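## Task

The stand's post sits in one of its holes, locked by a spring pin that has a pull knob. Once the pin is pulled, the post falls unless something supports it; letting it fall is a failure, and bringing it down quickly can also be a failure even when it is supported. Lift the post 4 holes (15.2 cm) higher and lock it there with the pin. Move the wooden block out of the tote and onto the stand's top plate. At the end the tote must rest on the work bench with nothing hanging past its edge. One or both robots may be used. Finish by releasing everything and backing the robots away. A robot that tips over or is left leaning means failure.

## Robot and tools

ROBOTS. Two identical Hello Robot Stretch 4 units, r1 and r2. Each has an omni-wheel base, a lift that slides up a mast, one telescoping arm reaching forward, a three-joint wrist (yaw, pitch, roll) and a two-finger gripper. They are about 1.6 m tall, and the base rim is no more than 0.23 m from the base origin. Each robot has cameras rN_head_camera, rN_head_left_camera, rN_head_right_camera and rN_wrist_camera.

FRAMES. Every robot reports in its own base frame: origin on the floor below the base centre, x forward, y left, z up. hand_pose is a point between the open fingertips in that frame; the printed value may be slightly off. base_odometry is relative to where that base started in the scene, counts wheel rotation only (slip looks like travel), and its heading runs -3.142 to 3.142, left positive. Because frames are per robot, only images, lidar_m and wrist_depth_mm show where the robots are relative to each other.

execute_actions(actions, cameras). actions is a list holding one action or none (an empty list just reports state and pictures). An action is an object keyed by "r1" and/or "r2". Per robot you may give:
- base: exactly one relative move from the current base position: translate_m (metres, forward +, -2 to 2), strafe_m (metres, sideways, left +, -2 to 2) or rotate_rad (radians, counter-clockwise seen from above +, -3.2 to 3.2).
- joints: absolute targets by name, not offsets: lift_m 0 to 1.2; arm_m 0 to 0.55 (extension); wrist_yaw_rad -1.134 to 4.276 (0 points forward, + turns left, 3.14 stows it backwards, above 3.4 the arm may obstruct); wrist_pitch_rad -1.117 to 4.259 (0 level, 1.57 pointing down); wrist_roll_rad -1.117 to 4.259 (0 puts fingers level, + turns clockwise viewed from behind); gripper_m -0.038 to 0.141, the fingertip gap in metres (negative squeezes the tips together). Done tolerances: lift and arm ±0.004, yaw ±0.02, pitch ±0.05, roll ±0.02, gripper ±0.004. Joint targets out of range are clipped and flagged; other bad values or unknown keys reject the whole call.
- pace: "slow", "default", "fast" or "max" (base up to 0.1/0.3/0.4/0.6 m/s and 1/2/3/4 rad/s; a raised lift lowers these caps).
- contact_limits: {"arm_m": value} from 0 (gentlest) to 0.75 (firmest), default 0.5, sets how hard the arm may push before halting.
- end_of_arm: "enable_torque" alone, to revive wrist or gripper motors that switched off.
All motions in an action begin together. A part left out of an action may still be driving toward an earlier target. cameras lists camera names, [] for none, null or ["all"] for all; the pictures line gives image order. A single action runs at most 15 s.

wait(seconds): 0 to 10; commands nothing and returns the same report. zoom_image(camera, region): enlarges [x0, y0, x1, y1] pixels (top-left origin, up to 504 by 504) of that camera's latest full image. read_manual(section): only licence texts. finished_scene(scene): give the current scene's integer; it ends the scene for good and says whether the task succeeded.

RESULTS. base_status and joint_status per motion: "done"; "off_target" (stopped short, may still push); "contact_stop_at_<key>" (hit something; that lift, arm or wheel set goes slack, so a loaded slack lift can sink and slack wheels can roll); "limit_stop_at_<name>", including limit_stop_at_tilt (leaning past 6 degrees, drives go slack) and limit_stop_at_own_body (self-collision, often with the gripper tilted up and rolled); "time_out"; "torque_fault" (a wrist or gripper motor maxed out and went limp until enable_torque). After a stop, that part forgets its old target. If a result reports a stop, later movement, wait and finished_scene calls in that same reply are skipped. on_its_own lists uncommanded things; there "held at" is the held target, not the actual position. lidar_m: 12 distances in metres in 30-degree sectors, sector 1 straight ahead going counter-clockwise (4 left, 7 behind, 10 right); "-" is nothing seen or closer than 0.25 m; it misses clear objects and thin legs. wrist_depth_mm: 7x7 grid of depths, 100 to 2000 mm. turned_by_wheels vs turned_by_imu differing by over about 0.1 rad suggests a bump or slip. base_tilt in degrees (forward, right positive), with a fixed bias up to about 1.5. motor_effort: percent of maximum with peak in brackets; noisy. A grip shows as a clear gripper_m effort change when the command is 0 or above; the gripper reading and "done" do not prove a hold.

GRIPPING. Command a gap smaller than the object; squeezing harder pulls it toward the wrist. If fingertips jam against a surface below, raise the lift. Unfold the wrist at scene start with lift_m 0.4 plus wrist_yaw_rad 0 in one action.

AVOID. Never let the unpinned post fall or lower it quickly. Robots pressing on each other fails the task; once bases touch, any more driving presses hard. Equal commands give slightly different travel (up to about 3 cm per metre), which matters when sharing a load. Turning or driving with over 1 kg held and arm_m above 0.2, especially at fast paces, or pulling hard with a high gripper, can tip a robot. A level gripper holding more than about 2 kg faults the wrist. Loose objects may be nudged briefly by outside pushes. Drops, slams and hard pushes are penalised.

Each tool is called after ">>>" by a JSON object that holds its "name" and its "arguments", one argument or row to a line.

## Session

>>> {"name": "execute_actions", "arguments": {
  "actions": []
}}

Scene clock: 0.00 s.
r1.base_odometry: x=+0.000 y=+0.000 heading=+0.000 (m, m, rad; r1's odometry frame)
r1.turned_by_wheels: +0.000 (rad since the last result)
r1.turned_by_imu: +0.000 (rad since the last result)
r1.base_tilt: forward=-0.2 right=-0.3 (deg)
r1.lidar_m: 0.82 1.04 2.20 3.61 2.26 1.15 1.14 1.49 5.16 1.36 0.91 0.80
r1.base_status: not commanded
r1.joint_positions: lift_m=+0.172 arm_m=+0.003 wrist_yaw_rad=+3.149 wrist_pitch_rad=+0.007 wrist_roll_rad=+0.001 gripper_m=+0.057
r1.joint_status: not commanded
r1.motor_effort: lift_m=+18 arm_m=+0 wrist_yaw_rad=+1 wrist_pitch_rad=-8 wrist_roll_rad=+1 gripper_m=-3 wheel_0=+0 wheel_1=+0 wheel_2=+0 (%)
r1.hand_pose: x=-0.1157 y=+0.0851 z=+0.3478 quat_wxyz=(-0.004, -0.004, +0.001, +1.000) (m; r1's base frame)
r1.wrist_depth_mm: - 139 240 - - - - / - 114 139 - - - - / - 117 140 - 1863 - - / 143 141 206 - - - - / 217 - - - 1863 - - / 226 1229 196 1281 198 1308 1308 / 228 809 854 110 878 831 904
r2.base_odometry: x=+0.000 y=+0.000 heading=+0.000 (m, m, rad; r2's odometry frame)
r2.turned_by_wheels: +0.000 (rad since the last result)
r2.turned_by_imu: +0.000 (rad since the last result)
r2.base_tilt: forward=+0.1 right=+0.0 (deg)
r2.lidar_m: 3.24 3.49 3.71 0.99 1.00 1.55 2.84 1.36 1.06 1.02 1.15 1.76
r2.base_status: not commanded
r2.joint_positions: lift_m=+0.166 arm_m=+0.001 wrist_yaw_rad=+3.181 wrist_pitch_rad=+0.009 wrist_roll_rad=-0.011 gripper_m=+0.057
r2.joint_status: not commanded
r2.motor_effort: lift_m=+20 arm_m=+0 wrist_yaw_rad=+0 wrist_pitch_rad=-7 wrist_roll_rad=+0 gripper_m=-2 wheel_0=+0 wheel_1=+0 wheel_2=+2 (%)
r2.hand_pose: x=-0.1195 y=+0.0759 z=+0.3413 quat_wxyz=(-0.020, -0.004, -0.006, +1.000) (m; r2's base frame)
r2.wrist_depth_mm: - 142 262 - - - - / - 115 141 - - - - / - 115 141 - - - - / - 133 173 - - - - / 212 1708 - - - - - / 1336 1499 213 1618 214 1576 1576 / 904 891 904 148 917 976 1060
pictures: r1_head_camera, r1_head_left_camera, r1_head_right_camera, r1_wrist_camera, r2_head_camera, r2_head_left_camera, r2_head_right_camera, r2_wrist_camera
Images, in order (width x height): r1_head_camera 420x560, r1_head_left_camera 420x672, r1_head_right_camera 420x672, r1_wrist_camera 616x392, r2_head_camera 420x560, r2_head_left_camera 420x672, r2_head_right_camera 420x672, r2_wrist_camera 616x392.

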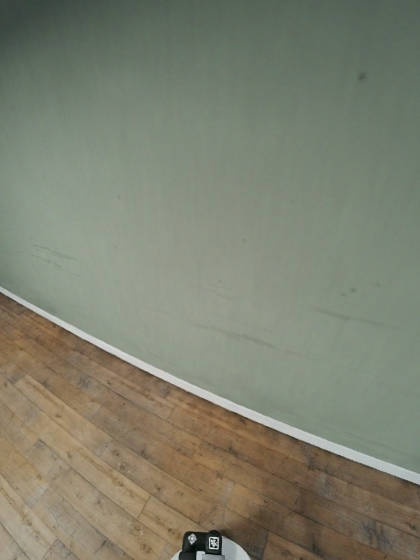

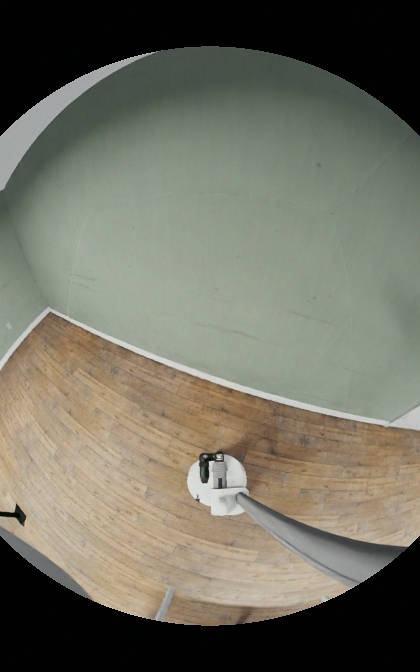

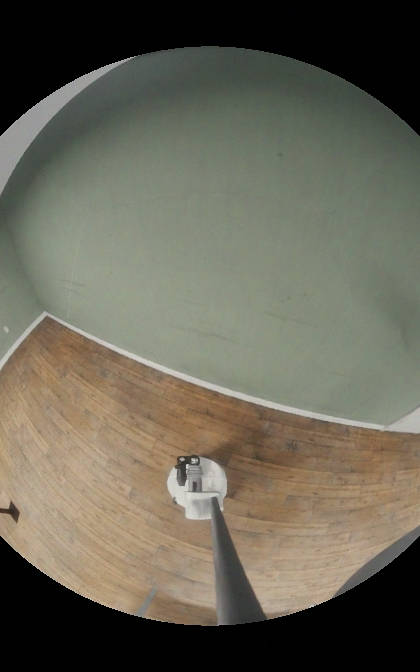

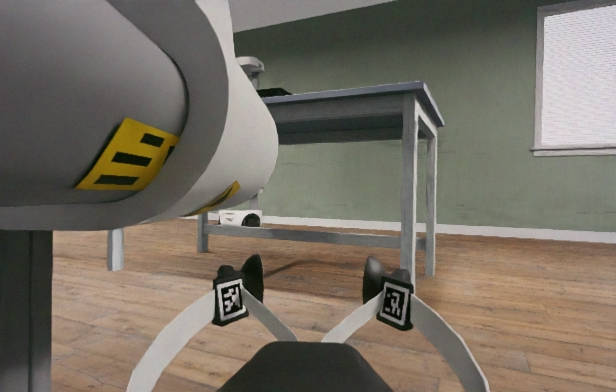

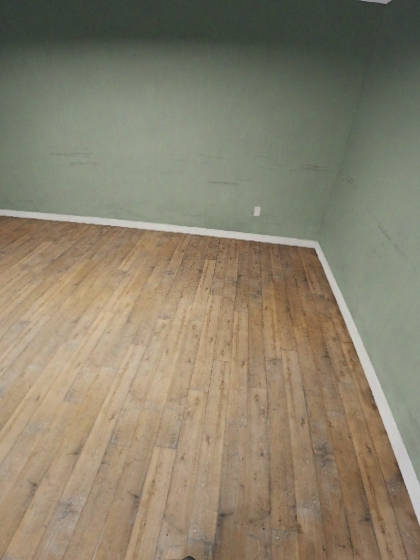

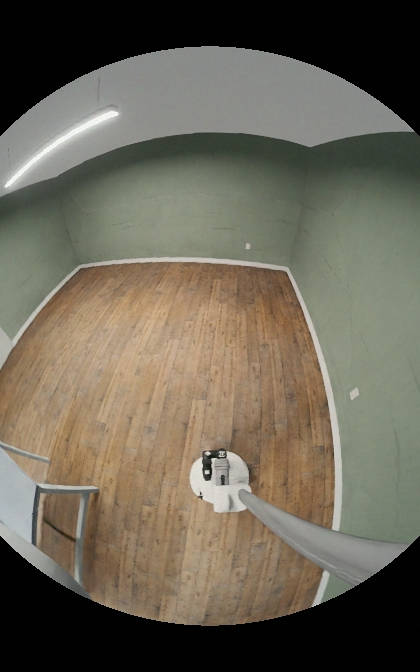

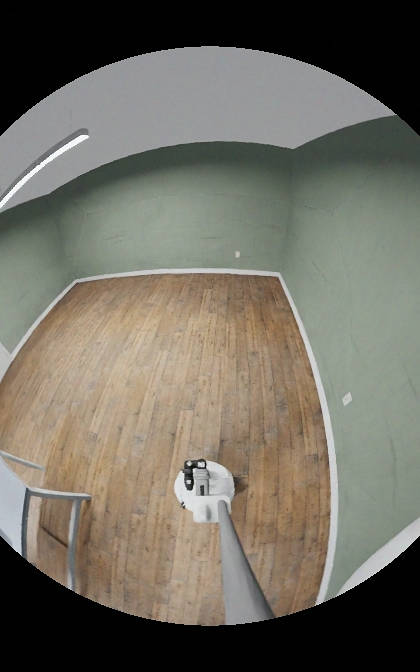

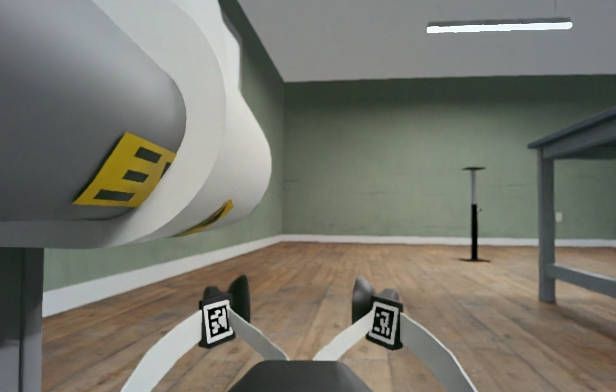

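>>> {"name": "execute_actions", "arguments": {
  "actions": [
    {"r1":{"base":{"rotate_rad":2.0},"joints":{"lift_m":0.4,"wrist_yaw_rad":0}},"r2":{"base":{"rotate_rad":2.4},"joints":{"lift_m":0.4,"wrist_yaw_rad":0}}}
  ],
  "cameras": ["r1_head_camera","r2_head_camera","r1_wrist_camera","r2_head_left_camera"]
}}

Scene clock: 2.67 s.
r1.base_odometry: x=+0.000 y=+0.000 heading=+2.000 (m, m, rad; r1's odometry frame)
r1.turned_by_wheels: +2.000 (rad since the last result)
r1.turned_by_imu: +2.039 (rad since the last result)
r1.base_tilt: forward=-0.2 right=-0.2 (deg)
r1.lidar_m: 2.24 1.15 1.12 1.42 5.16 1.55 0.92 0.80 0.84 1.01 1.91 3.55
r1.base_status: done
r1.joint_positions: lift_m=+0.400 arm_m=+0.003 wrist_yaw_rad=+0.001 wrist_pitch_rad=+0.007 wrist_roll_rad=+0.001 gripper_m=+0.057
r1.joint_status: all done
r1.motor_effort: lift_m=+22(23) arm_m=-1(0) wrist_yaw_rad=-1(6) wrist_pitch_rad=-8(8) wrist_roll_rad=+2(0) gripper_m=-4(4) wheel_0=+1(6) wheel_1=+2(7) wheel_2=+2(10) (%)
r1.hand_pose: x=+0.4620 y=-0.0873 z=+0.5758 quat_wxyz=(+1.000, +0.001, +0.004, +0.000) (m; r1's base frame)
r1.wrist_depth_mm: - - - - - - - / - - - - - - - / - - - - - - - / - - - - - - - / - - - - - - - / 1863 1863 196 1921 198 - - / 1281 1229 1281 110 1366 1281 1397
r2.base_odometry: x=+0.000 y=+0.000 heading=+2.399 (m, m, rad; r2's odometry frame)
r2.turned_by_wheels: +2.399 (rad since the last result)
r2.turned_by_imu: +2.418 (rad since the last result)
r2.base_tilt: forward=+0.0 right=+0.0 (deg)
r2.lidar_m: 1.22 3.54 1.64 1.11 1.03 1.06 1.37 3.21 3.30 3.92 3.63 0.99
r2.base_status: done
r2.joint_positions: lift_m=+0.400 arm_m=+0.001 wrist_yaw_rad=+0.000 wrist_pitch_rad=+0.009 wrist_roll_rad=-0.011 gripper_m=+0.057
r2.joint_status: all done
r2.motor_effort: lift_m=+24(26) arm_m=+0(0) wrist_yaw_rad=-2(7) wrist_pitch_rad=-8(8) wrist_roll_rad=-1(1) gripper_m=-2(4) wheel_0=-3(8) wheel_1=-3(9) wheel_2=-3(11) (%)
r2.hand_pose: x=+0.4608 y=-0.0873 z=+0.5753 quat_wxyz=(+1.000, -0.006, +0.005, +0.000) (m; r2's base frame)
r2.wrist_depth_mm: - - - - - - - / - - - - - - - / - - - - - - - / - - - 1464 1661 1464 676 / - - - - - - - / - - 213 - 214 - 1336 / 1537 1397 1397 148 1229 1576 1042
pictures: r1_head_camera, r1_wrist_camera, r2_head_camera, r2_head_left_camera
Images, in order (width x height): r1_head_camera 420x560, r1_wrist_camera 616x392, r2_head_camera 420x560, r2_head_left_camera 420x672.

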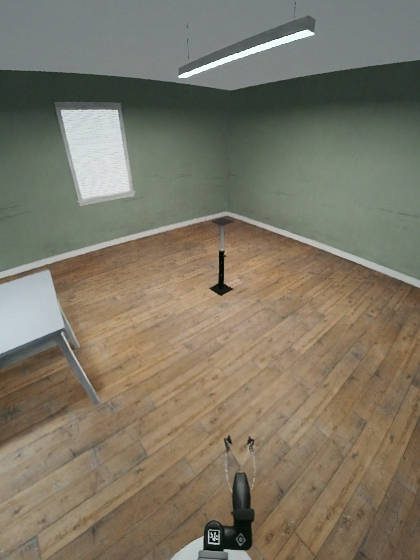

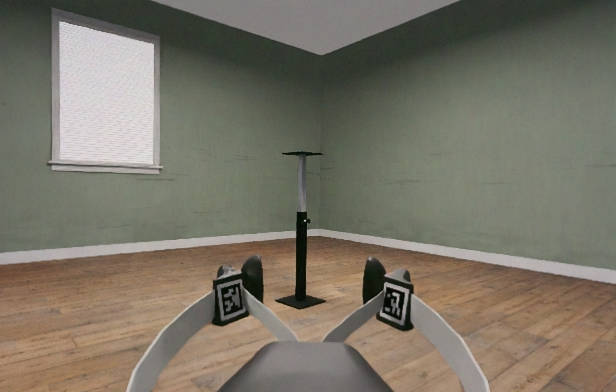

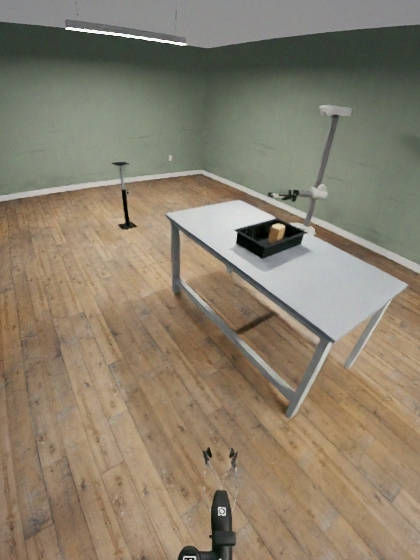

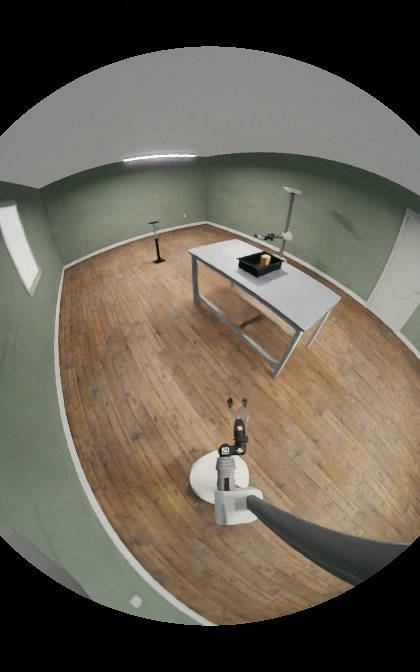

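>>> {"name": "execute_actions", "arguments": {
  "actions": [
    {"r1":{"base":{"rotate_rad":0.79}},"r2":{"base":{"rotate_rad":-0.94},"joints":{"lift_m":0.95,"wrist_pitch_rad":1.2,"gripper_m":0.14}}}
  ],
  "cameras": []
}}

>>> {"name": "execute_actions", "arguments": {
  "actions": [
    {"r1":{"base":{"strafe_m":-1.62},"pace":"fast"},"r2":{"base":{"strafe_m":1.22},"pace":"fast"}}
  ],
  "cameras": []
}}

>>> {"name": "execute_actions", "arguments": {
  "actions": [
    {"r1":{"base":{"translate_m":0.6},"joints":{"lift_m":0.3}},"r2":{"base":{"translate_m":0.6}}}
  ],
  "cameras": ["r1_head_camera","r2_head_camera","r1_wrist_camera","r2_wrist_camera"]
}}

Scene clock: 6.33 s.
r1.base_odometry: x=+0.000 y=+0.000 heading=+2.790 (m, m, rad; r1's odometry frame)
r1.turned_by_wheels: +0.790 (rad since the last result)
r1.turned_by_imu: +0.805 (rad since the last result)
r1.base_tilt: forward=-0.3 right=-0.2 (deg)
r1.lidar_m: 1.15 1.23 1.77 2.46 1.11 0.84 0.81 0.87 1.31 3.57 2.22 2.29
r1.base_status: done
r1.joint_positions: lift_m=+0.400 arm_m=+0.003 wrist_yaw_rad=+0.000 wrist_pitch_rad=+0.007 wrist_roll_rad=+0.001 gripper_m=+0.057
r1.joint_status: not commanded
r1.motor_effort: lift_m=+21(22) arm_m=-1(1) wrist_yaw_rad=+0(1) wrist_pitch_rad=-8(8) wrist_roll_rad=+0(1) gripper_m=-3(4) wheel_0=-1(7) wheel_1=-1(6) wheel_2=-1(8) (%)
r1.hand_pose: x=+0.4619 y=-0.0874 z=+0.5759 quat_wxyz=(+1.000, +0.001, +0.004, +0.000) (m; r1's base frame)
r1.wrist_depth_mm: - - - - - - - / - - - - - - - / 1025 1008 991 - - - - / - - - - - - - / - - - - - - - / 1708 1661 196 1661 198 - - / 1281 1205 1308 110 1308 1255 1366
r2.base_odometry: x=+0.000 y=+0.000 heading=+1.460 (m, m, rad; r2's odometry frame)
r2.turned_by_wheels: -0.939 (rad since the last result)
r2.turned_by_imu: -0.946 (rad since the last result)
r2.base_tilt: forward=+0.0 right=+0.0 (deg)
r2.lidar_m: 1.29 0.96 1.39 3.79 1.48 1.07 1.04 1.11 1.58 3.22 3.39 3.79
r2.base_status: done
r2.joint_positions: lift_m=+0.950 arm_m=+0.001 wrist_yaw_rad=+0.000 wrist_pitch_rad=+1.201 wrist_roll_rad=-0.011 gripper_m=+0.140
r2.joint_status: all done
r2.motor_effort: lift_m=+24(24) arm_m=+0(0) wrist_yaw_rad=-1(2) wrist_pitch_rad=-3(4) wrist_roll_rad=+0(2) gripper_m=+1(3) wheel_0=+3(7) wheel_1=+3(10) wheel_2=+3(11) (%)
r2.hand_pose: x=+0.2766 y=-0.0874 z=+0.8589 quat_wxyz=(+0.825, -0.005, +0.565, +0.003) (m; r2's base frame)
r2.wrist_depth_mm: 1464 1464 1464 1499 1499 1537 1537 / 1366 1160 1366 1397 1366 1397 1397 / 1255 1255 1281 1255 1281 1308 1281 / 1182 1182 1182 1182 1205 1205 1205 / 1098 1098 1118 1118 1118 1138 1138 / 1042 214 1060 1042 1060 1042 1060 / 976 976 991 148 1008 991 1008
pictures: none
No camera images: the call's "cameras" was empty. Leave "cameras" out to get every camera's image.

Scene clock: 11.60 s.
r1.base_odometry: x=+0.558 y=+1.521 heading=+2.790 (m, m, rad; r1's odometry frame)
r1.turned_by_wheels: +0.000 (rad since the last result)
r1.turned_by_imu: -0.005 (rad since the last result)
r1.base_tilt: forward=-0.2 right=-0.2 (deg)
r1.lidar_m: 1.51 2.25 1.92 2.95 1.26 0.96 0.93 1.01 1.48 1.93 2.03 2.96
r1.base_status: done
r1.joint_positions: lift_m=+0.400 arm_m=+0.003 wrist_yaw_rad=+0.000 wrist_pitch_rad=+0.007 wrist_roll_rad=+0.001 gripper_m=+0.057
r1.joint_status: not commanded
r1.motor_effort: lift_m=+21(21) arm_m=-1(0) wrist_yaw_rad=+1(0) wrist_pitch_rad=-8(7) wrist_roll_rad=+1(1) gripper_m=-3(4) wheel_0=-1(11) wheel_1=+0(12) wheel_2=-2(1) (%)
r1.hand_pose: x=+0.4619 y=-0.0874 z=+0.5759 quat_wxyz=(+1.000, +0.001, +0.004, +0.000) (m; r1's base frame)
r1.wrist_depth_mm: - - - - - - - / - - - - - - - / - - - - - - - / - - - - - - - / - - - - - - - / 1808 1863 196 1863 198 - - / 1308 1229 1281 110 1366 1255 1366
r2.base_odometry: x=-1.213 y=+0.135 heading=+1.460 (m, m, rad; r2's odometry frame)
r2.turned_by_wheels: +0.000 (rad since the last result)
r2.turned_by_imu: -0.002 (rad since the last result)
r2.base_tilt: forward=+0.1 right=+0.0 (deg)
r2.lidar_m: 0.92 0.98 2.40 3.72 1.47 1.06 1.03 1.05 1.48 4.35 4.66 0.96
r2.base_status: done
r2.joint_positions: lift_m=+0.950 arm_m=+0.001 wrist_yaw_rad=+0.000 wrist_pitch_rad=+1.201 wrist_roll_rad=-0.011 gripper_m=+0.140
r2.joint_status: not commanded
r2.motor_effort: lift_m=+23(24) arm_m=+0(1) wrist_yaw_rad=-1(0) wrist_pitch_rad=-3(3) wrist_roll_rad=+0(0) gripper_m=-1(2) wheel_0=+2(11) wheel_1=-1(15) wheel_2=+0(2) (%)
r2.hand_pose: x=+0.2766 y=-0.0874 z=+0.8590 quat_wxyz=(+0.825, -0.005, +0.565, +0.003) (m; r2's base frame)
r2.wrist_depth_mm: 1397 1464 1464 1537 1499 1499 1537 / 1336 1308 1308 1336 1366 1397 1366 / 1255 1255 1281 1281 1281 1308 1308 / 1182 1182 1182 1205 1205 1182 1205 / 1098 1098 1098 1118 1118 1118 1098 / 1025 214 1042 1042 1060 1060 1060 / 991 991 991 148 976 976 991
pictures: none
No camera images: the call's "cameras" was empty. Leave "cameras" out to get every camera's image.

Scene clock: 15.07 s.
r1.base_odometry: x=-0.005 y=+1.728 heading=+2.790 (m, m, rad; r1's odometry frame)
r1.turned_by_wheels: +0.000 (rad since the last result)
r1.turned_by_imu: +0.000 (rad since the last result)
r1.base_tilt: forward=-0.2 right=-0.2 (deg)
r1.lidar_m: 0.90 3.38 1.69 2.43 2.04 1.58 1.55 1.68 2.02 1.97 2.11 3.05
r1.base_status: done
r1.joint_positions: lift_m=+0.300 arm_m=+0.003 wrist_yaw_rad=+0.000 wrist_pitch_rad=+0.007 wrist_roll_rad=+0.001 gripper_m=+0.057
r1.joint_status: all done
r1.motor_effort: lift_m=+14(20) arm_m=+0(1) wrist_yaw_rad=+0(0) wrist_pitch_rad=-7(7) wrist_roll_rad=+0(1) gripper_m=-5(1) wheel_0=+1(4) wheel_1=+0(4) wheel_2=+0(5) (%)
r1.hand_pose: x=+0.4619 y=-0.0874 z=+0.4765 quat_wxyz=(+1.000, +0.001, +0.004, +0.000) (m; r1's base frame)
r1.wrist_depth_mm: - - - - - - - / - - - - - - - / - - - - - - - / - - - - - - - / - - - - - - - / 1618 1618 196 1499 198 1661 1708 / 1098 1042 1098 110 1138 1078 1160
r2.base_odometry: x=-1.147 y=+0.731 heading=+1.460 (m, m, rad; r2's odometry frame)
r2.turned_by_wheels: +0.000 (rad since the last result)
r2.turned_by_imu: +0.001 (rad since the last result)
r2.base_tilt: forward=+0.1 right=+0.0 (deg)
r2.lidar_m: 0.33 0.32 0.49 2.20 2.25 1.69 1.62 1.70 2.37 4.47 0.46 0.36
r2.base_status: done
r2.joint_positions: lift_m=+0.950 arm_m=+0.001 wrist_yaw_rad=+0.000 wrist_pitch_rad=+1.201 wrist_roll_rad=-0.011 gripper_m=+0.140
r2.joint_status: not commanded
r2.motor_effort: lift_m=+23(23) arm_m=+0(0) wrist_yaw_rad=-1(1) wrist_pitch_rad=-3(3) wrist_roll_rad=+0(1) gripper_m=-2(1) wheel_0=+3(8) wheel_1=+2(8) wheel_2=-1(12) (%)
r2.hand_pose: x=+0.2766 y=-0.0874 z=+0.8590 quat_wxyz=(+0.825, -0.005, +0.565, +0.003) (m; r2's base frame)
r2.wrist_depth_mm: 439 445 436 373 373 389 459 / 407 410 415 410 413 421 424 / 382 382 384 384 387 389 394 / 353 355 357 359 359 364 366 / 1078 1078 1098 1118 1118 1098 1098 / 1025 214 1008 1042 904 917 1025 / 991 960 976 148 991 991 1008
pictures: r1_head_camera, r1_wrist_camera, r2_head_camera, r2_wrist_camera
Images, in order (width x height): r1_head_camera 420x560, r1_wrist_camera 616x392, r2_head_camera 420x560, r2_wrist_camera 616x392.

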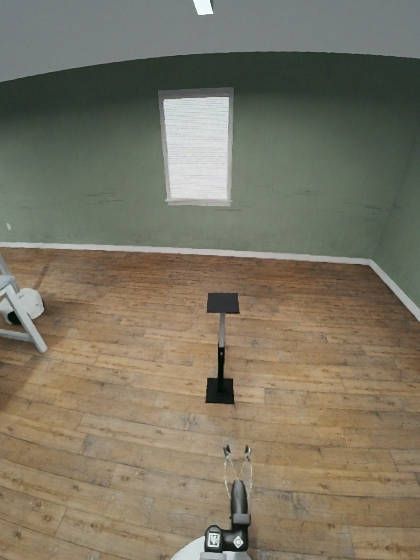

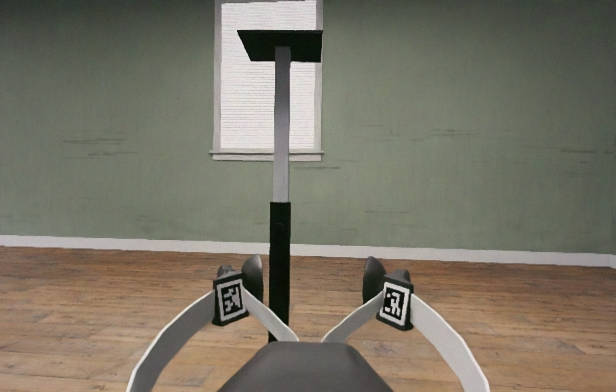

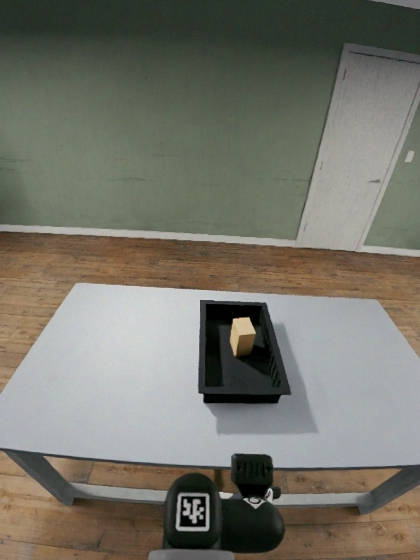

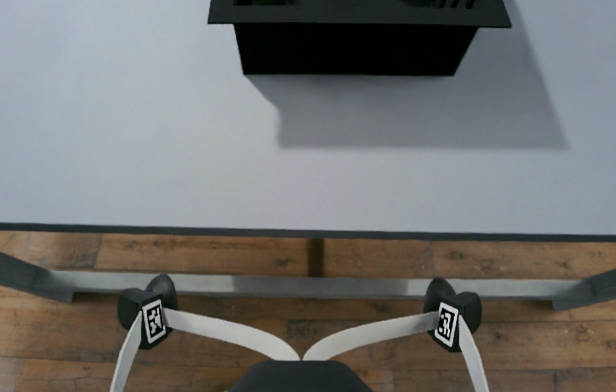

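>>> {"name": "execute_actions", "arguments": {
  "actions": [
    {"r1":{"base":{"strafe_m":0.06},"joints":{"arm_m":0.28}},"r2":{"base":{"strafe_m":-0.04},"joints":{"lift_m":1.12}}}
  ],
  "cameras": []
}}

>>> {"name": "execute_actions", "arguments": {
  "actions": [
    {"r2":{"joints":{"arm_m":0.4}}}
  ],
  "cameras": ["r2_head_camera","r1_wrist_camera","r2_wrist_camera"]
}}

Scene clock: 17.30 s.
r1.base_odometry: x=-0.026 y=+1.671 heading=+2.790 (m, m, rad; r1's odometry frame)
r1.turned_by_wheels: +0.000 (rad since the last result)
r1.turned_by_imu: +0.000 (rad since the last result)
r1.base_tilt: forward=-0.2 right=-0.2 (deg)
r1.lidar_m: 0.91 3.37 1.64 2.43 2.07 1.59 1.54 1.66 2.08 2.04 2.14 3.16
r1.base_status: done
r1.joint_positions: lift_m=+0.300 arm_m=+0.279 wrist_yaw_rad=+0.000 wrist_pitch_rad=+0.007 wrist_roll_rad=+0.001 gripper_m=+0.057
r1.joint_status: all done
r1.motor_effort: lift_m=+14(14) arm_m=+6(6) wrist_yaw_rad=+1(2) wrist_pitch_rad=-7(8) wrist_roll_rad=+1(1) gripper_m=-2(5) wheel_0=+2(8) wheel_1=+0(8) wheel_2=-1(4) (%)
r1.hand_pose: x=+0.7383 y=-0.0874 z=+0.4765 quat_wxyz=(+1.000, +0.001, +0.003, +0.000) (m; r1's base frame)
r1.wrist_depth_mm: - - - - - - - / - - - - - - - / - - - - - - - / - - - - - - - / - - - - - - - / 1537 1576 195 1464 198 1661 1618 / 1098 1042 1098 110 1118 1078 1138
r2.base_odometry: x=-1.107 y=+0.727 heading=+1.460 (m, m, rad; r2's odometry frame)
r2.turned_by_wheels: +0.000 (rad since the last result)
r2.turned_by_imu: +0.000 (rad since the last result)
r2.base_tilt: forward=+0.0 right=+0.0 (deg)
r2.lidar_m: 0.34 0.34 0.50 2.26 2.25 1.67 1.63 1.69 2.36 4.43 0.46 0.35
r2.base_status: done
r2.joint_positions: lift_m=+1.120 arm_m=+0.001 wrist_yaw_rad=+0.000 wrist_pitch_rad=+1.201 wrist_roll_rad=-0.011 gripper_m=+0.140
r2.joint_status: all done
r2.motor_effort: lift_m=+24(25) arm_m=+0(0) wrist_yaw_rad=-1(1) wrist_pitch_rad=-3(3) wrist_roll_rad=+0(0) gripper_m=-1(0) wheel_0=+2(10) wheel_1=-3(10) wheel_2=+0(1) (%)
r2.hand_pose: x=+0.2766 y=-0.0874 z=+1.0289 quat_wxyz=(+0.825, -0.005, +0.565, +0.003) (m; r2's base frame)
r2.wrist_depth_mm: 668 683 668 654 668 691 699 / 615 621 615 621 615 640 647 / 574 580 564 544 574 591 597 / 535 544 544 549 544 554 554 / 512 508 517 512 517 517 521 / 1160 214 1205 1229 1060 1078 1205 / 1138 1138 1138 148 1138 1138 1182
pictures: none
No camera images: the call's "cameras" was empty. Leave "cameras" out to get every camera's image.

Scene clock: 19.57 s.
r1.base_odometry: x=-0.026 y=+1.671 heading=+2.790 (m, m, rad; r1's odometry frame)
r1.turned_by_wheels: +0.000 (rad since the last result)
r1.turned_by_imu: +0.000 (rad since the last result)
r1.base_tilt: forward=-0.2 right=-0.2 (deg)
r1.lidar_m: 0.90 3.39 1.60 2.43 2.05 1.57 1.54 1.65 2.09 2.05 2.17 3.13
r1.base_status: not commanded
r1.joint_positions: lift_m=+0.300 arm_m=+0.279 wrist_yaw_rad=+0.000 wrist_pitch_rad=+0.007 wrist_roll_rad=+0.001 gripper_m=+0.057
r1.joint_status: not commanded
r1.motor_effort: lift_m=+14(14) arm_m=+6(6) wrist_yaw_rad=+1(1) wrist_pitch_rad=-8(7) wrist_roll_rad=+1(1) gripper_m=-5(5) wheel_0=+1(1) wheel_1=+0(0) wheel_2=+0(0) (%)
r1.hand_pose: x=+0.7383 y=-0.0874 z=+0.4765 quat_wxyz=(+1.000, +0.001, +0.003, +0.000) (m; r1's base frame)
r1.wrist_depth_mm: - - - - - - - / - - - - - - - / - - - - - - - / - - - - - - - / - - - - - - - / 1576 1576 196 1499 198 1661 1708 / 1098 1025 1118 110 1138 1060 1160
r2.base_odometry: x=-1.107 y=+0.727 heading=+1.460 (m, m, rad; r2's odometry frame)
r2.turned_by_wheels: +0.000 (rad since the last result)
r2.turned_by_imu: +0.000 (rad since the last result)
r2.base_tilt: forward=+0.0 right=-0.1 (deg)
r2.lidar_m: 0.33 0.35 0.51 2.21 2.25 1.68 1.62 1.70 2.38 4.44 0.48 0.36
r2.base_status: not commanded
r2.joint_positions: lift_m=+1.120 arm_m=+0.399 wrist_yaw_rad=+0.000 wrist_pitch_rad=+1.201 wrist_roll_rad=-0.011 gripper_m=+0.140
r2.joint_status: all done
r2.motor_effort: lift_m=+24(24) arm_m=+8(11) wrist_yaw_rad=-1(0) wrist_pitch_rad=-3(3) wrist_roll_rad=+0(0) gripper_m=+0(1) wheel_0=+3(2) wheel_1=-3(3) wheel_2=+0(0) (%)
r2.hand_pose: x=+0.6738 y=-0.0874 z=+1.0289 quat_wxyz=(+0.825, -0.005, +0.565, +0.003) (m; r2's base frame)
r2.wrist_depth_mm: 1661 1708 1756 1708 1756 1756 1756 / 615 615 621 627 634 634 640 / 574 574 504 508 504 591 591 / 535 539 535 539 530 549 549 / 496 504 496 394 452 517 517 / 473 215 469 473 449 477 484 / 449 445 392 148 445 449 459
pictures: r1_wrist_camera, r2_head_camera, r2_wrist_camera
Images, in order (width x height): r1_wrist_camera 616x392, r2_head_camera 420x560, r2_wrist_camera 616x392.

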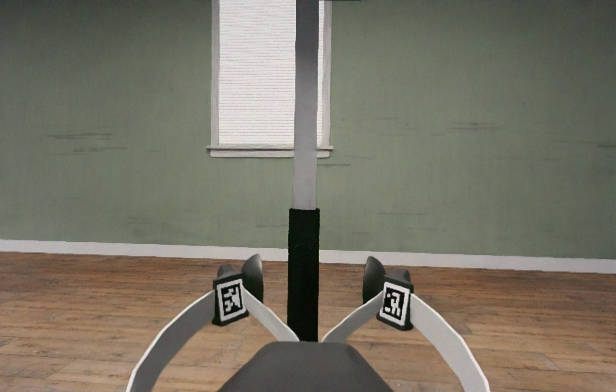

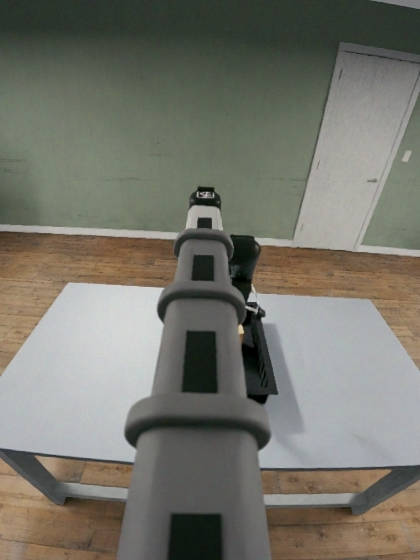

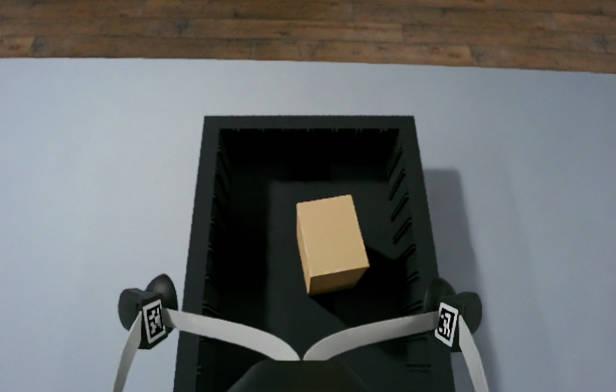

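>>> {"name": "execute_actions", "arguments": {
  "actions": [
    {"r1":{"base":{"strafe_m":0.01},"joints":{"arm_m":0.4}},"r2":{"base":{"strafe_m":-0.03},"joints":{"arm_m":0.475,"lift_m":1.0,"gripper_m":0.105}}}
  ],
  "cameras": ["r1_wrist_camera","r2_wrist_camera"]
}}

>>> {"name": "zoom_image", "arguments": {
  "camera": "r1_wrist_camera",
  "region": [180,150,440,350]
}}

Scene clock: 22.27 s.
r1.base_odometry: x=-0.029 y=+1.662 heading=+2.790 (m, m, rad; r1's odometry frame)
r1.turned_by_wheels: +0.000 (rad since the last result)
r1.turned_by_imu: -0.001 (rad since the last result)
r1.base_tilt: forward=-0.2 right=-0.2 (deg)
r1.lidar_m: 0.92 3.37 1.61 2.42 2.04 1.57 1.55 1.67 2.10 2.05 2.17 3.15
r1.base_status: done
r1.joint_positions: lift_m=+0.300 arm_m=+0.399 wrist_yaw_rad=+0.000 wrist_pitch_rad=+0.007 wrist_roll_rad=+0.001 gripper_m=+0.057
r1.joint_status: all done
r1.motor_effort: lift_m=+14(14) arm_m=+6(5) wrist_yaw_rad=+0(1) wrist_pitch_rad=-7(7) wrist_roll_rad=+1(1) gripper_m=-3(2) wheel_0=-1(5) wheel_1=-1(8) wheel_2=+0(8) (%)
r1.hand_pose: x=+0.8583 y=-0.0874 z=+0.4765 quat_wxyz=(+1.000, +0.001, +0.003, +0.000) (m; r1's base frame)
r1.wrist_depth_mm: - - - - - - - / - - - - - - - / - - - - - - - / - - - - - - - / - - - - - - - / 1661 1576 196 357 198 1661 1708 / 1078 1042 1098 110 1118 1060 1138
r2.base_odometry: x=-1.077 y=+0.723 heading=+1.460 (m, m, rad; r2's odometry frame)
r2.turned_by_wheels: +0.000 (rad since the last result)
r2.turned_by_imu: +0.000 (rad since the last result)
r2.base_tilt: forward=+0.0 right=+0.0 (deg)
r2.lidar_m: 0.34 0.34 0.51 2.29 2.27 1.69 1.60 1.68 2.36 4.38 0.49 0.35
r2.base_status: done
r2.joint_positions: lift_m=+1.000 arm_m=+0.474 wrist_yaw_rad=+0.000 wrist_pitch_rad=+1.201 wrist_roll_rad=-0.011 gripper_m=+0.105
r2.joint_status: all done
r2.motor_effort: lift_m=+15(22) arm_m=+8(9) wrist_yaw_rad=+0(0) wrist_pitch_rad=-3(3) wrist_roll_rad=-1(0) gripper_m=-3(3) wheel_0=+0(10) wheel_1=-2(8) wheel_2=+0(0) (%)
r2.hand_pose: x=+0.7487 y=-0.0874 z=+0.9096 quat_wxyz=(+0.825, -0.005, +0.565, +0.003) (m; r2's base frame)
r2.wrist_depth_mm: 1025 1537 1537 1537 1576 1618 1576 / 469 469 473 480 477 480 484 / 436 384 368 373 355 445 452 / 407 351 407 407 394 418 418 / 382 320 382 260 375 392 392 / 357 278 351 245 216 362 368 / 338 265 336 149 338 342 351
pictures: r1_wrist_camera, r2_wrist_camera
Images, in order (width x height): r1_wrist_camera 616x392, r2_wrist_camera 616x392.

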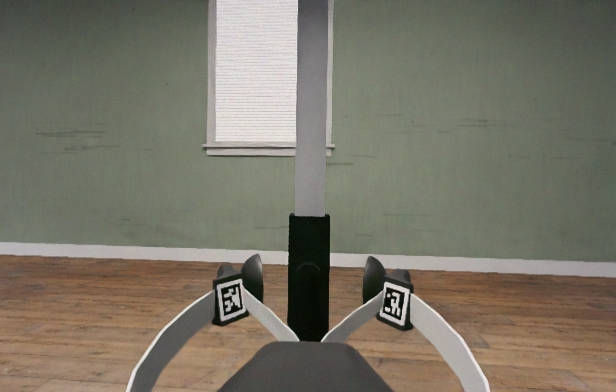

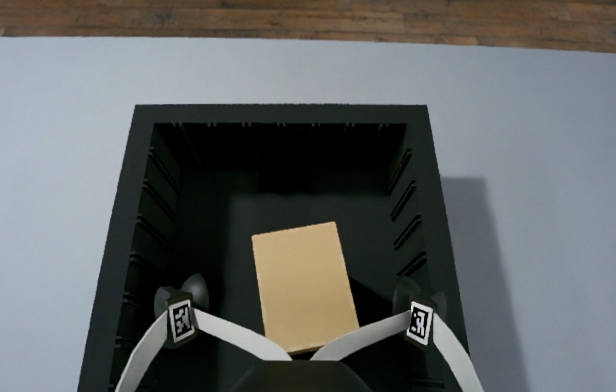

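Region (180, 150, 440, 350) of r1_wrist_camera's 616x392 image, scaled by 1.938; it fills the top 388 rows of this view, and the rest is white.

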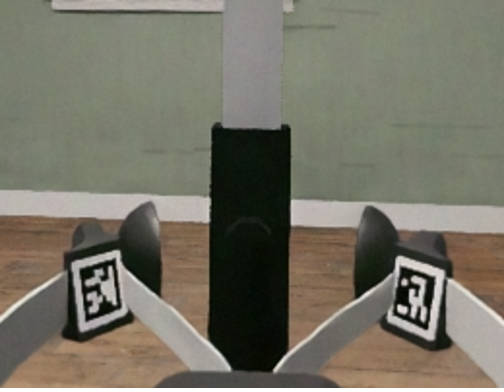

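>>> {"name": "execute_actions", "arguments": {
  "actions": [
    {"r1":{"base":{"strafe_m":0.004},"joints":{"arm_m":0.47,"lift_m":0.28,"gripper_m":0.045}},"r2":{"joints":{"arm_m":0.465,"lift_m":0.935}}}
  ],
  "cameras": []
}}

>>> {"name": "execute_actions", "arguments": {
  "actions": [
    {"r2":{"joints":{"gripper_m":0.02}}}
  ],
  "cameras": []
}}

>>> {"name": "execute_actions", "arguments": {
  "actions": [
    {"r2":{"joints":{"lift_m":1.1}}}
  ],
  "cameras": ["r1_wrist_camera","r2_wrist_camera","r1_head_camera"]
}}

>>> {"name": "zoom_image", "arguments": {
  "camera": "r1_head_camera",
  "region": [170,290,290,410]
}}

Scene clock: 23.80 s.
r1.base_odometry: x=-0.031 y=+1.658 heading=+2.790 (m, m, rad; r1's odometry frame)
r1.turned_by_wheels: +0.000 (rad since the last result)
r1.turned_by_imu: +0.000 (rad since the last result)
r1.base_tilt: forward=-0.1 right=-0.2 (deg)
r1.lidar_m: 0.90 3.37 1.60 2.42 2.06 1.57 1.54 1.64 2.10 2.04 2.17 3.15
r1.base_status: done
r1.joint_positions: lift_m=+0.280 arm_m=+0.469 wrist_yaw_rad=+0.000 wrist_pitch_rad=+0.007 wrist_roll_rad=+0.001 gripper_m=+0.045
r1.joint_status: all done
r1.motor_effort: lift_m=+13(14) arm_m=+6(8) wrist_yaw_rad=+1(1) wrist_pitch_rad=-7(8) wrist_roll_rad=+0(0) gripper_m=-6(4) wheel_0=+1(6) wheel_1=+0(6) wheel_2=+0(5) (%)
r1.hand_pose: x=+0.9283 y=-0.0874 z=+0.4566 quat_wxyz=(+1.000, +0.001, +0.003, +0.000) (m; r1's base frame)
r1.wrist_depth_mm: - - - - - - - / - - - - - - - / - - - - - - - / - - - - - - - / - - - 287 - - - / 1537 1537 196 287 191 1661 1618 / 1042 991 1042 110 1098 1008 1098
r2.base_odometry: x=-1.077 y=+0.723 heading=+1.460 (m, m, rad; r2's odometry frame)
r2.turned_by_wheels: +0.000 (rad since the last result)
r2.turned_by_imu: +0.000 (rad since the last result)
r2.base_tilt: forward=+0.0 right=+0.0 (deg)
r2.lidar_m: 0.33 0.35 0.50 2.26 2.28 1.69 1.61 1.68 2.37 4.40 0.48 0.35
r2.base_status: not commanded
r2.joint_positions: lift_m=+0.935 arm_m=+0.466 wrist_yaw_rad=+0.000 wrist_pitch_rad=+1.201 wrist_roll_rad=-0.011 gripper_m=+0.105
r2.joint_status: all done
r2.motor_effort: lift_m=+15(16) arm_m=-8(9) wrist_yaw_rad=-1(1) wrist_pitch_rad=-4(4) wrist_roll_rad=+0(0) gripper_m=-1(3) wheel_0=+0(1) wheel_1=-2(2) wheel_2=+0(0) (%)
r2.hand_pose: x=+0.7416 y=-0.0874 z=+0.8446 quat_wxyz=(+0.825, -0.005, +0.565, +0.003) (m; r2's base frame)
r2.wrist_depth_mm: 415 421 424 424 430 433 436 / 389 289 307 307 309 397 402 / 359 291 355 357 351 364 373 / 330 296 334 207 334 257 347 / 232 294 312 194 310 253 324 / 217 255 213 185 193 222 304 / 205 252 278 148 281 205 289
pictures: none
No camera images: the call's "cameras" was empty. Leave "cameras" out to get every camera's image.

Scene clock: 25.47 s.
r1.base_odometry: x=-0.031 y=+1.658 heading=+2.790 (m, m, rad; r1's odometry frame)
r1.turned_by_wheels: +0.000 (rad since the last result)
r1.turned_by_imu: +0.000 (rad since the last result)
r1.base_tilt: forward=-0.3 right=-0.2 (deg)
r1.lidar_m: 0.90 3.39 1.62 2.44 2.06 1.59 1.55 1.66 2.10 2.04 2.20 3.15
r1.base_status: not commanded
r1.joint_positions: lift_m=+0.280 arm_m=+0.469 wrist_yaw_rad=+0.000 wrist_pitch_rad=+0.007 wrist_roll_rad=+0.001 gripper_m=+0.045
r1.joint_status: not commanded
r1.motor_effort: lift_m=+13(13) arm_m=+6(6) wrist_yaw_rad=+1(1) wrist_pitch_rad=-7(8) wrist_roll_rad=+1(0) gripper_m=-4(4) wheel_0=+0(0) wheel_1=+0(0) wheel_2=+0(0) (%)
r1.hand_pose: x=+0.9283 y=-0.0874 z=+0.4566 quat_wxyz=(+1.000, +0.001, +0.003, +0.000) (m; r1's base frame)
r1.wrist_depth_mm: - - - - - - - / - - - - - - - / - - - - - - - / - - - - - - - / - - - 289 - - - / 1576 1537 196 289 193 1618 1618 / 1060 1008 1078 110 1098 1025 1118
r2.base_odometry: x=-1.077 y=+0.723 heading=+1.460 (m, m, rad; r2's odometry frame)
r2.turned_by_wheels: +0.000 (rad since the last result)
r2.turned_by_imu: +0.000 (rad since the last result)
r2.base_tilt: forward=+0.0 right=+0.0 (deg)
r2.lidar_m: 0.32 0.35 0.49 2.30 2.27 1.68 1.61 1.68 2.37 4.40 0.47 0.36
r2.base_status: not commanded
r2.joint_positions: lift_m=+0.935 arm_m=+0.466 wrist_yaw_rad=+0.000 wrist_pitch_rad=+1.202 wrist_roll_rad=-0.011 gripper_m=+0.020
r2.joint_status: all done
r2.motor_effort: lift_m=+15(15) arm_m=-9(8) wrist_yaw_rad=+0(0) wrist_pitch_rad=-5(6) wrist_roll_rad=+0(0) gripper_m=-21(22) wheel_0=-1(0) wheel_1=-2(2) wheel_2=+0(0) (%)
r2.hand_pose: x=+0.7414 y=-0.0874 z=+0.8445 quat_wxyz=(+0.825, -0.005, +0.565, +0.003) (m; r2's base frame)
r2.wrist_depth_mm: 415 421 421 427 424 430 433 / 384 287 306 309 310 392 399 / 359 294 355 355 353 364 370 / 329 294 330 201 334 258 345 / 230 294 310 185 312 236 324 / 216 272 185 174 193 222 304 / 204 236 273 211 278 204 289
pictures: none
No camera images: the call's "cameras" was empty. Leave "cameras" out to get every camera's image.

Scene clock: 27.23 s.
r1.base_odometry: x=-0.031 y=+1.658 heading=+2.790 (m, m, rad; r1's odometry frame)
r1.turned_by_wheels: +0.000 (rad since the last result)
r1.turned_by_imu: +0.000 (rad since the last result)
r1.base_tilt: forward=-0.2 right=-0.3 (deg)
r1.lidar_m: 0.90 3.39 1.58 2.40 2.05 1.58 1.54 1.65 2.11 2.05 2.20 3.15
r1.base_status: not commanded
r1.joint_positions: lift_m=+0.280 arm_m=+0.469 wrist_yaw_rad=+0.000 wrist_pitch_rad=+0.007 wrist_roll_rad=+0.001 gripper_m=+0.045
r1.joint_status: not commanded
r1.motor_effort: lift_m=+13(13) arm_m=+6(6) wrist_yaw_rad=+1(1) wrist_pitch_rad=-7(8) wrist_roll_rad=+0(2) gripper_m=-5(4) wheel_0=+0(1) wheel_1=+0(0) wheel_2=+0(0) (%)
r1.hand_pose: x=+0.9283 y=-0.0874 z=+0.4566 quat_wxyz=(+1.000, +0.001, +0.003, +0.000) (m; r1's base frame)
r1.wrist_depth_mm: - - - - - - - / - - - - - - - / - - - - - - - / - - - - - - - / - - - 289 - - - / 1537 1537 196 290 192 1576 1618 / 1078 991 1078 110 1078 1042 1118
r2.base_odometry: x=-1.077 y=+0.723 heading=+1.460 (m, m, rad; r2's odometry frame)
r2.turned_by_wheels: +0.000 (rad since the last result)
r2.turned_by_imu: +0.000 (rad since the last result)
r2.base_tilt: forward=+0.1 right=+0.0 (deg)
r2.lidar_m: 0.32 0.35 0.52 2.27 2.26 1.69 1.63 1.68 2.34 4.38 0.46 0.34
r2.base_status: not commanded
r2.joint_positions: lift_m=+1.100 arm_m=+0.466 wrist_yaw_rad=+0.000 wrist_pitch_rad=+1.202 wrist_roll_rad=-0.011 gripper_m=+0.020
r2.joint_status: all done
r2.motor_effort: lift_m=+25(26) arm_m=-8(8) wrist_yaw_rad=-1(1) wrist_pitch_rad=-7(7) wrist_roll_rad=+0(0) gripper_m=-22(24) wheel_0=-1(0) wheel_1=-2(2) wheel_2=+0(0) (%)
r2.hand_pose: x=+0.7413 y=-0.0874 z=+1.0087 quat_wxyz=(+0.825, -0.005, +0.566, +0.003) (m; r2's base frame)
r2.wrist_depth_mm: 1618 1661 1661 1708 1708 1661 1756 / 591 591 591 603 1576 1576 1576 / 549 549 554 554 564 564 569 / 508 512 452 201 504 521 530 / 480 477 473 185 455 492 496 / 449 449 185 175 193 462 466 / 427 342 418 211 357 430 439
pictures: r1_head_camera, r1_wrist_camera, r2_wrist_camera
Images, in order (width x height): r1_head_camera 420x560, r1_wrist_camera 616x392, r2_wrist_camera 616x392.

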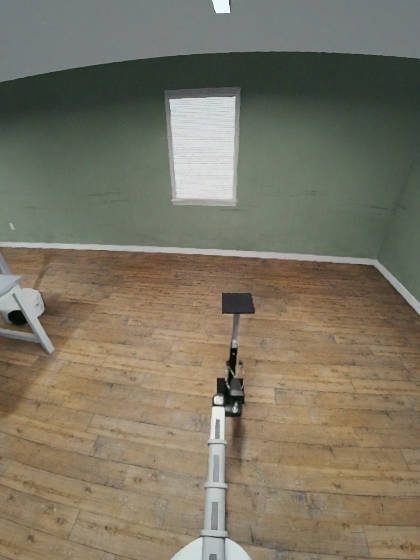

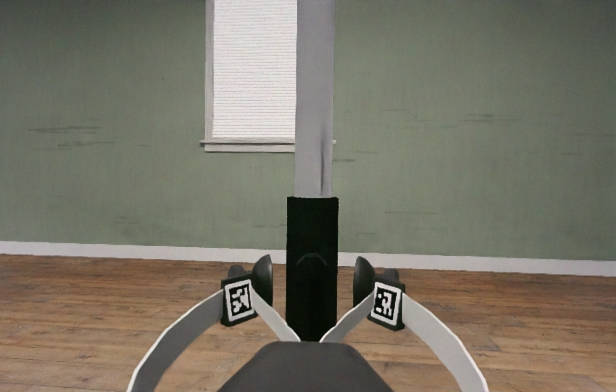

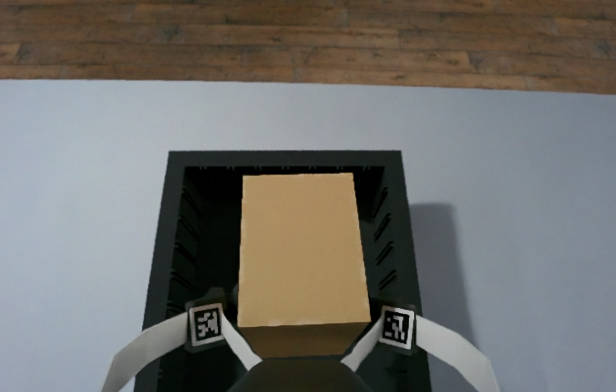

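Region (170, 290, 290, 410) of r1_head_camera's 420x560 image, scaled by 4.200, with more detail than that image has.

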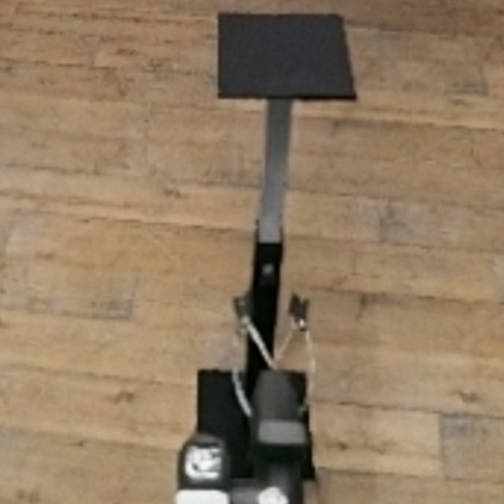

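>>> {"name": "execute_actions", "arguments": {
  "actions": [
    {"r2":{"base":{"rotate_rad":1.6},"joints":{"arm_m":0.0}}}
  ],
  "cameras": []
}}

>>> {"name": "execute_actions", "arguments": {
  "actions": [
    {"r2":{"base":{"translate_m":1.4}}}
  ],
  "cameras": ["r2_head_camera"]
}}

Scene clock: 29.90 s.
r1.base_odometry: x=-0.031 y=+1.658 heading=+2.790 (m, m, rad; r1's odometry frame)
r1.turned_by_wheels: +0.000 (rad since the last result)
r1.turned_by_imu: -0.001 (rad since the last result)
r1.base_tilt: forward=-0.2 right=-0.2 (deg)
r1.lidar_m: 0.90 3.36 1.62 2.41 2.04 1.59 1.55 1.65 2.12 2.05 2.17 3.16
r1.base_status: not commanded
r1.joint_positions: lift_m=+0.280 arm_m=+0.469 wrist_yaw_rad=+0.000 wrist_pitch_rad=+0.007 wrist_roll_rad=+0.001 gripper_m=+0.045
r1.joint_status: not commanded
r1.motor_effort: lift_m=+13(13) arm_m=+6(6) wrist_yaw_rad=+1(0) wrist_pitch_rad=-8(8) wrist_roll_rad=+1(0) gripper_m=-4(4) wheel_0=+0(0) wheel_1=+0(0) wheel_2=+0(1) (%)
r1.hand_pose: x=+0.9283 y=-0.0874 z=+0.4566 quat_wxyz=(+1.000, +0.001, +0.003, +0.000) (m; r1's base frame)
r1.wrist_depth_mm: - - - - - - - / - - - - - - - / - - - - - - - / - - - - - - - / - - - 289 - - - / 1499 1537 196 289 193 1661 1618 / 1060 991 1078 110 1078 1025 1118
r2.base_odometry: x=-1.077 y=+0.723 heading=+3.059 (m, m, rad; r2's odometry frame)
r2.turned_by_wheels: +1.599 (rad since the last result)
r2.turned_by_imu: +1.612 (rad since the last result)
r2.base_tilt: forward=+0.1 right=+0.0 (deg)
r2.lidar_m: 2.33 2.16 1.66 1.58 1.71 2.48 - 0.50 0.36 0.31 0.35 0.51
r2.base_status: done
r2.joint_positions: lift_m=+1.100 arm_m=+0.003 wrist_yaw_rad=+0.000 wrist_pitch_rad=+1.202 wrist_roll_rad=-0.011 gripper_m=+0.020
r2.joint_status: all done
joint sent to its limit — the command would take r2.arm_m past its lower limit, so that joint was sent only as far as its limit.
r2.motor_effort: lift_m=+23(25) arm_m=-8(11) wrist_yaw_rad=+0(2) wrist_pitch_rad=-8(7) wrist_roll_rad=+1(0) gripper_m=-21(22) wheel_0=-4(7) wheel_1=-4(2) wheel_2=-4(10) (%)
r2.hand_pose: x=+0.2776 y=-0.0874 z=+1.0088 quat_wxyz=(+0.825, -0.005, +0.566, +0.003) (m; r2's base frame)
r2.wrist_depth_mm: 1661 1661 1661 1708 1708 1708 1756 / 1537 1537 1576 1537 1576 1537 615 / 1464 1464 1430 1430 1464 691 569 / 1308 1336 1336 201 1336 931 530 / 1229 1255 1255 185 1255 1281 496 / 1182 1182 185 175 193 1205 466 / 1118 1098 1098 211 991 1118 445
pictures: none
No camera images: the call's "cameras" was empty. Leave "cameras" out to get every camera's image.

Scene clock: 36.07 s.
r1.base_odometry: x=-0.031 y=+1.658 heading=+2.790 (m, m, rad; r1's odometry frame)
r1.turned_by_wheels: +0.000 (rad since the last result)
r1.turned_by_imu: -0.001 (rad since the last result)
r1.base_tilt: forward=-0.2 right=-0.3 (deg)
r1.lidar_m: 0.91 1.60 1.60 2.41 2.09 1.58 1.53 1.67 2.12 2.06 2.20 3.16
r1.base_status: not commanded
r1.joint_positions: lift_m=+0.280 arm_m=+0.469 wrist_yaw_rad=+0.000 wrist_pitch_rad=+0.007 wrist_roll_rad=+0.001 gripper_m=+0.045
r1.joint_status: not commanded
r1.motor_effort: lift_m=+13(13) arm_m=+6(6) wrist_yaw_rad=+1(0) wrist_pitch_rad=-7(8) wrist_roll_rad=+2(1) gripper_m=-5(2) wheel_0=+0(0) wheel_1=+0(0) wheel_2=+0(0) (%)
r1.hand_pose: x=+0.9283 y=-0.0874 z=+0.4566 quat_wxyz=(+1.000, +0.001, +0.003, +0.000) (m; r1's base frame)
r1.wrist_depth_mm: - - - - - - - / - - - - - - - / - - - - - - - / - - - - - - - / - - - 289 - - - / 946 1537 196 289 192 1618 1618 / 904 991 1042 110 1078 1025 1098
r2.base_odometry: x=-2.472 y=+0.838 heading=+3.059 (m, m, rad; r2's odometry frame)
r2.turned_by_wheels: +0.000 (rad since the last result)
r2.turned_by_imu: +0.003 (rad since the last result)
r2.base_tilt: forward=-0.1 right=+0.1 (deg)
r2.lidar_m: 2.90 2.09 1.57 1.52 1.62 2.35 1.47 0.79 1.01 3.15 1.10 0.95
r2.base_status: done
r2.joint_positions: lift_m=+1.100 arm_m=+0.003 wrist_yaw_rad=+0.000 wrist_pitch_rad=+1.202 wrist_roll_rad=-0.011 gripper_m=+0.020
r2.joint_status: not commanded
r2.motor_effort: lift_m=+23(23) arm_m=-8(9) wrist_yaw_rad=-1(1) wrist_pitch_rad=-7(7) wrist_roll_rad=-1(1) gripper_m=-22(21) wheel_0=+3(6) wheel_1=+4(6) wheel_2=-3(13) (%)
r2.hand_pose: x=+0.2776 y=-0.0874 z=+1.0088 quat_wxyz=(+0.825, -0.005, +0.566, +0.003) (m; r2's base frame)
r2.wrist_depth_mm: 1661 1708 1661 1661 1708 1708 1708 / 1537 1537 1576 1537 1576 1576 1281 / 1430 1430 1464 1430 1464 1430 1464 / 1336 1336 1336 201 1366 1336 1366 / 1255 1229 1255 185 1255 1281 1308 / 1182 1182 185 175 193 1205 1205 / 1118 1098 1098 211 1118 1118 1160
pictures: r2_head_camera
Images, in order (width x height): r2_head_camera 420x560.

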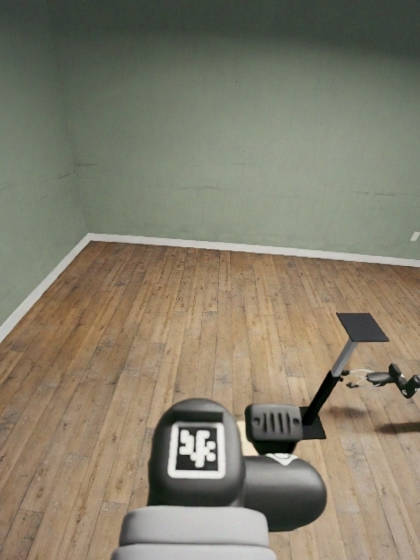

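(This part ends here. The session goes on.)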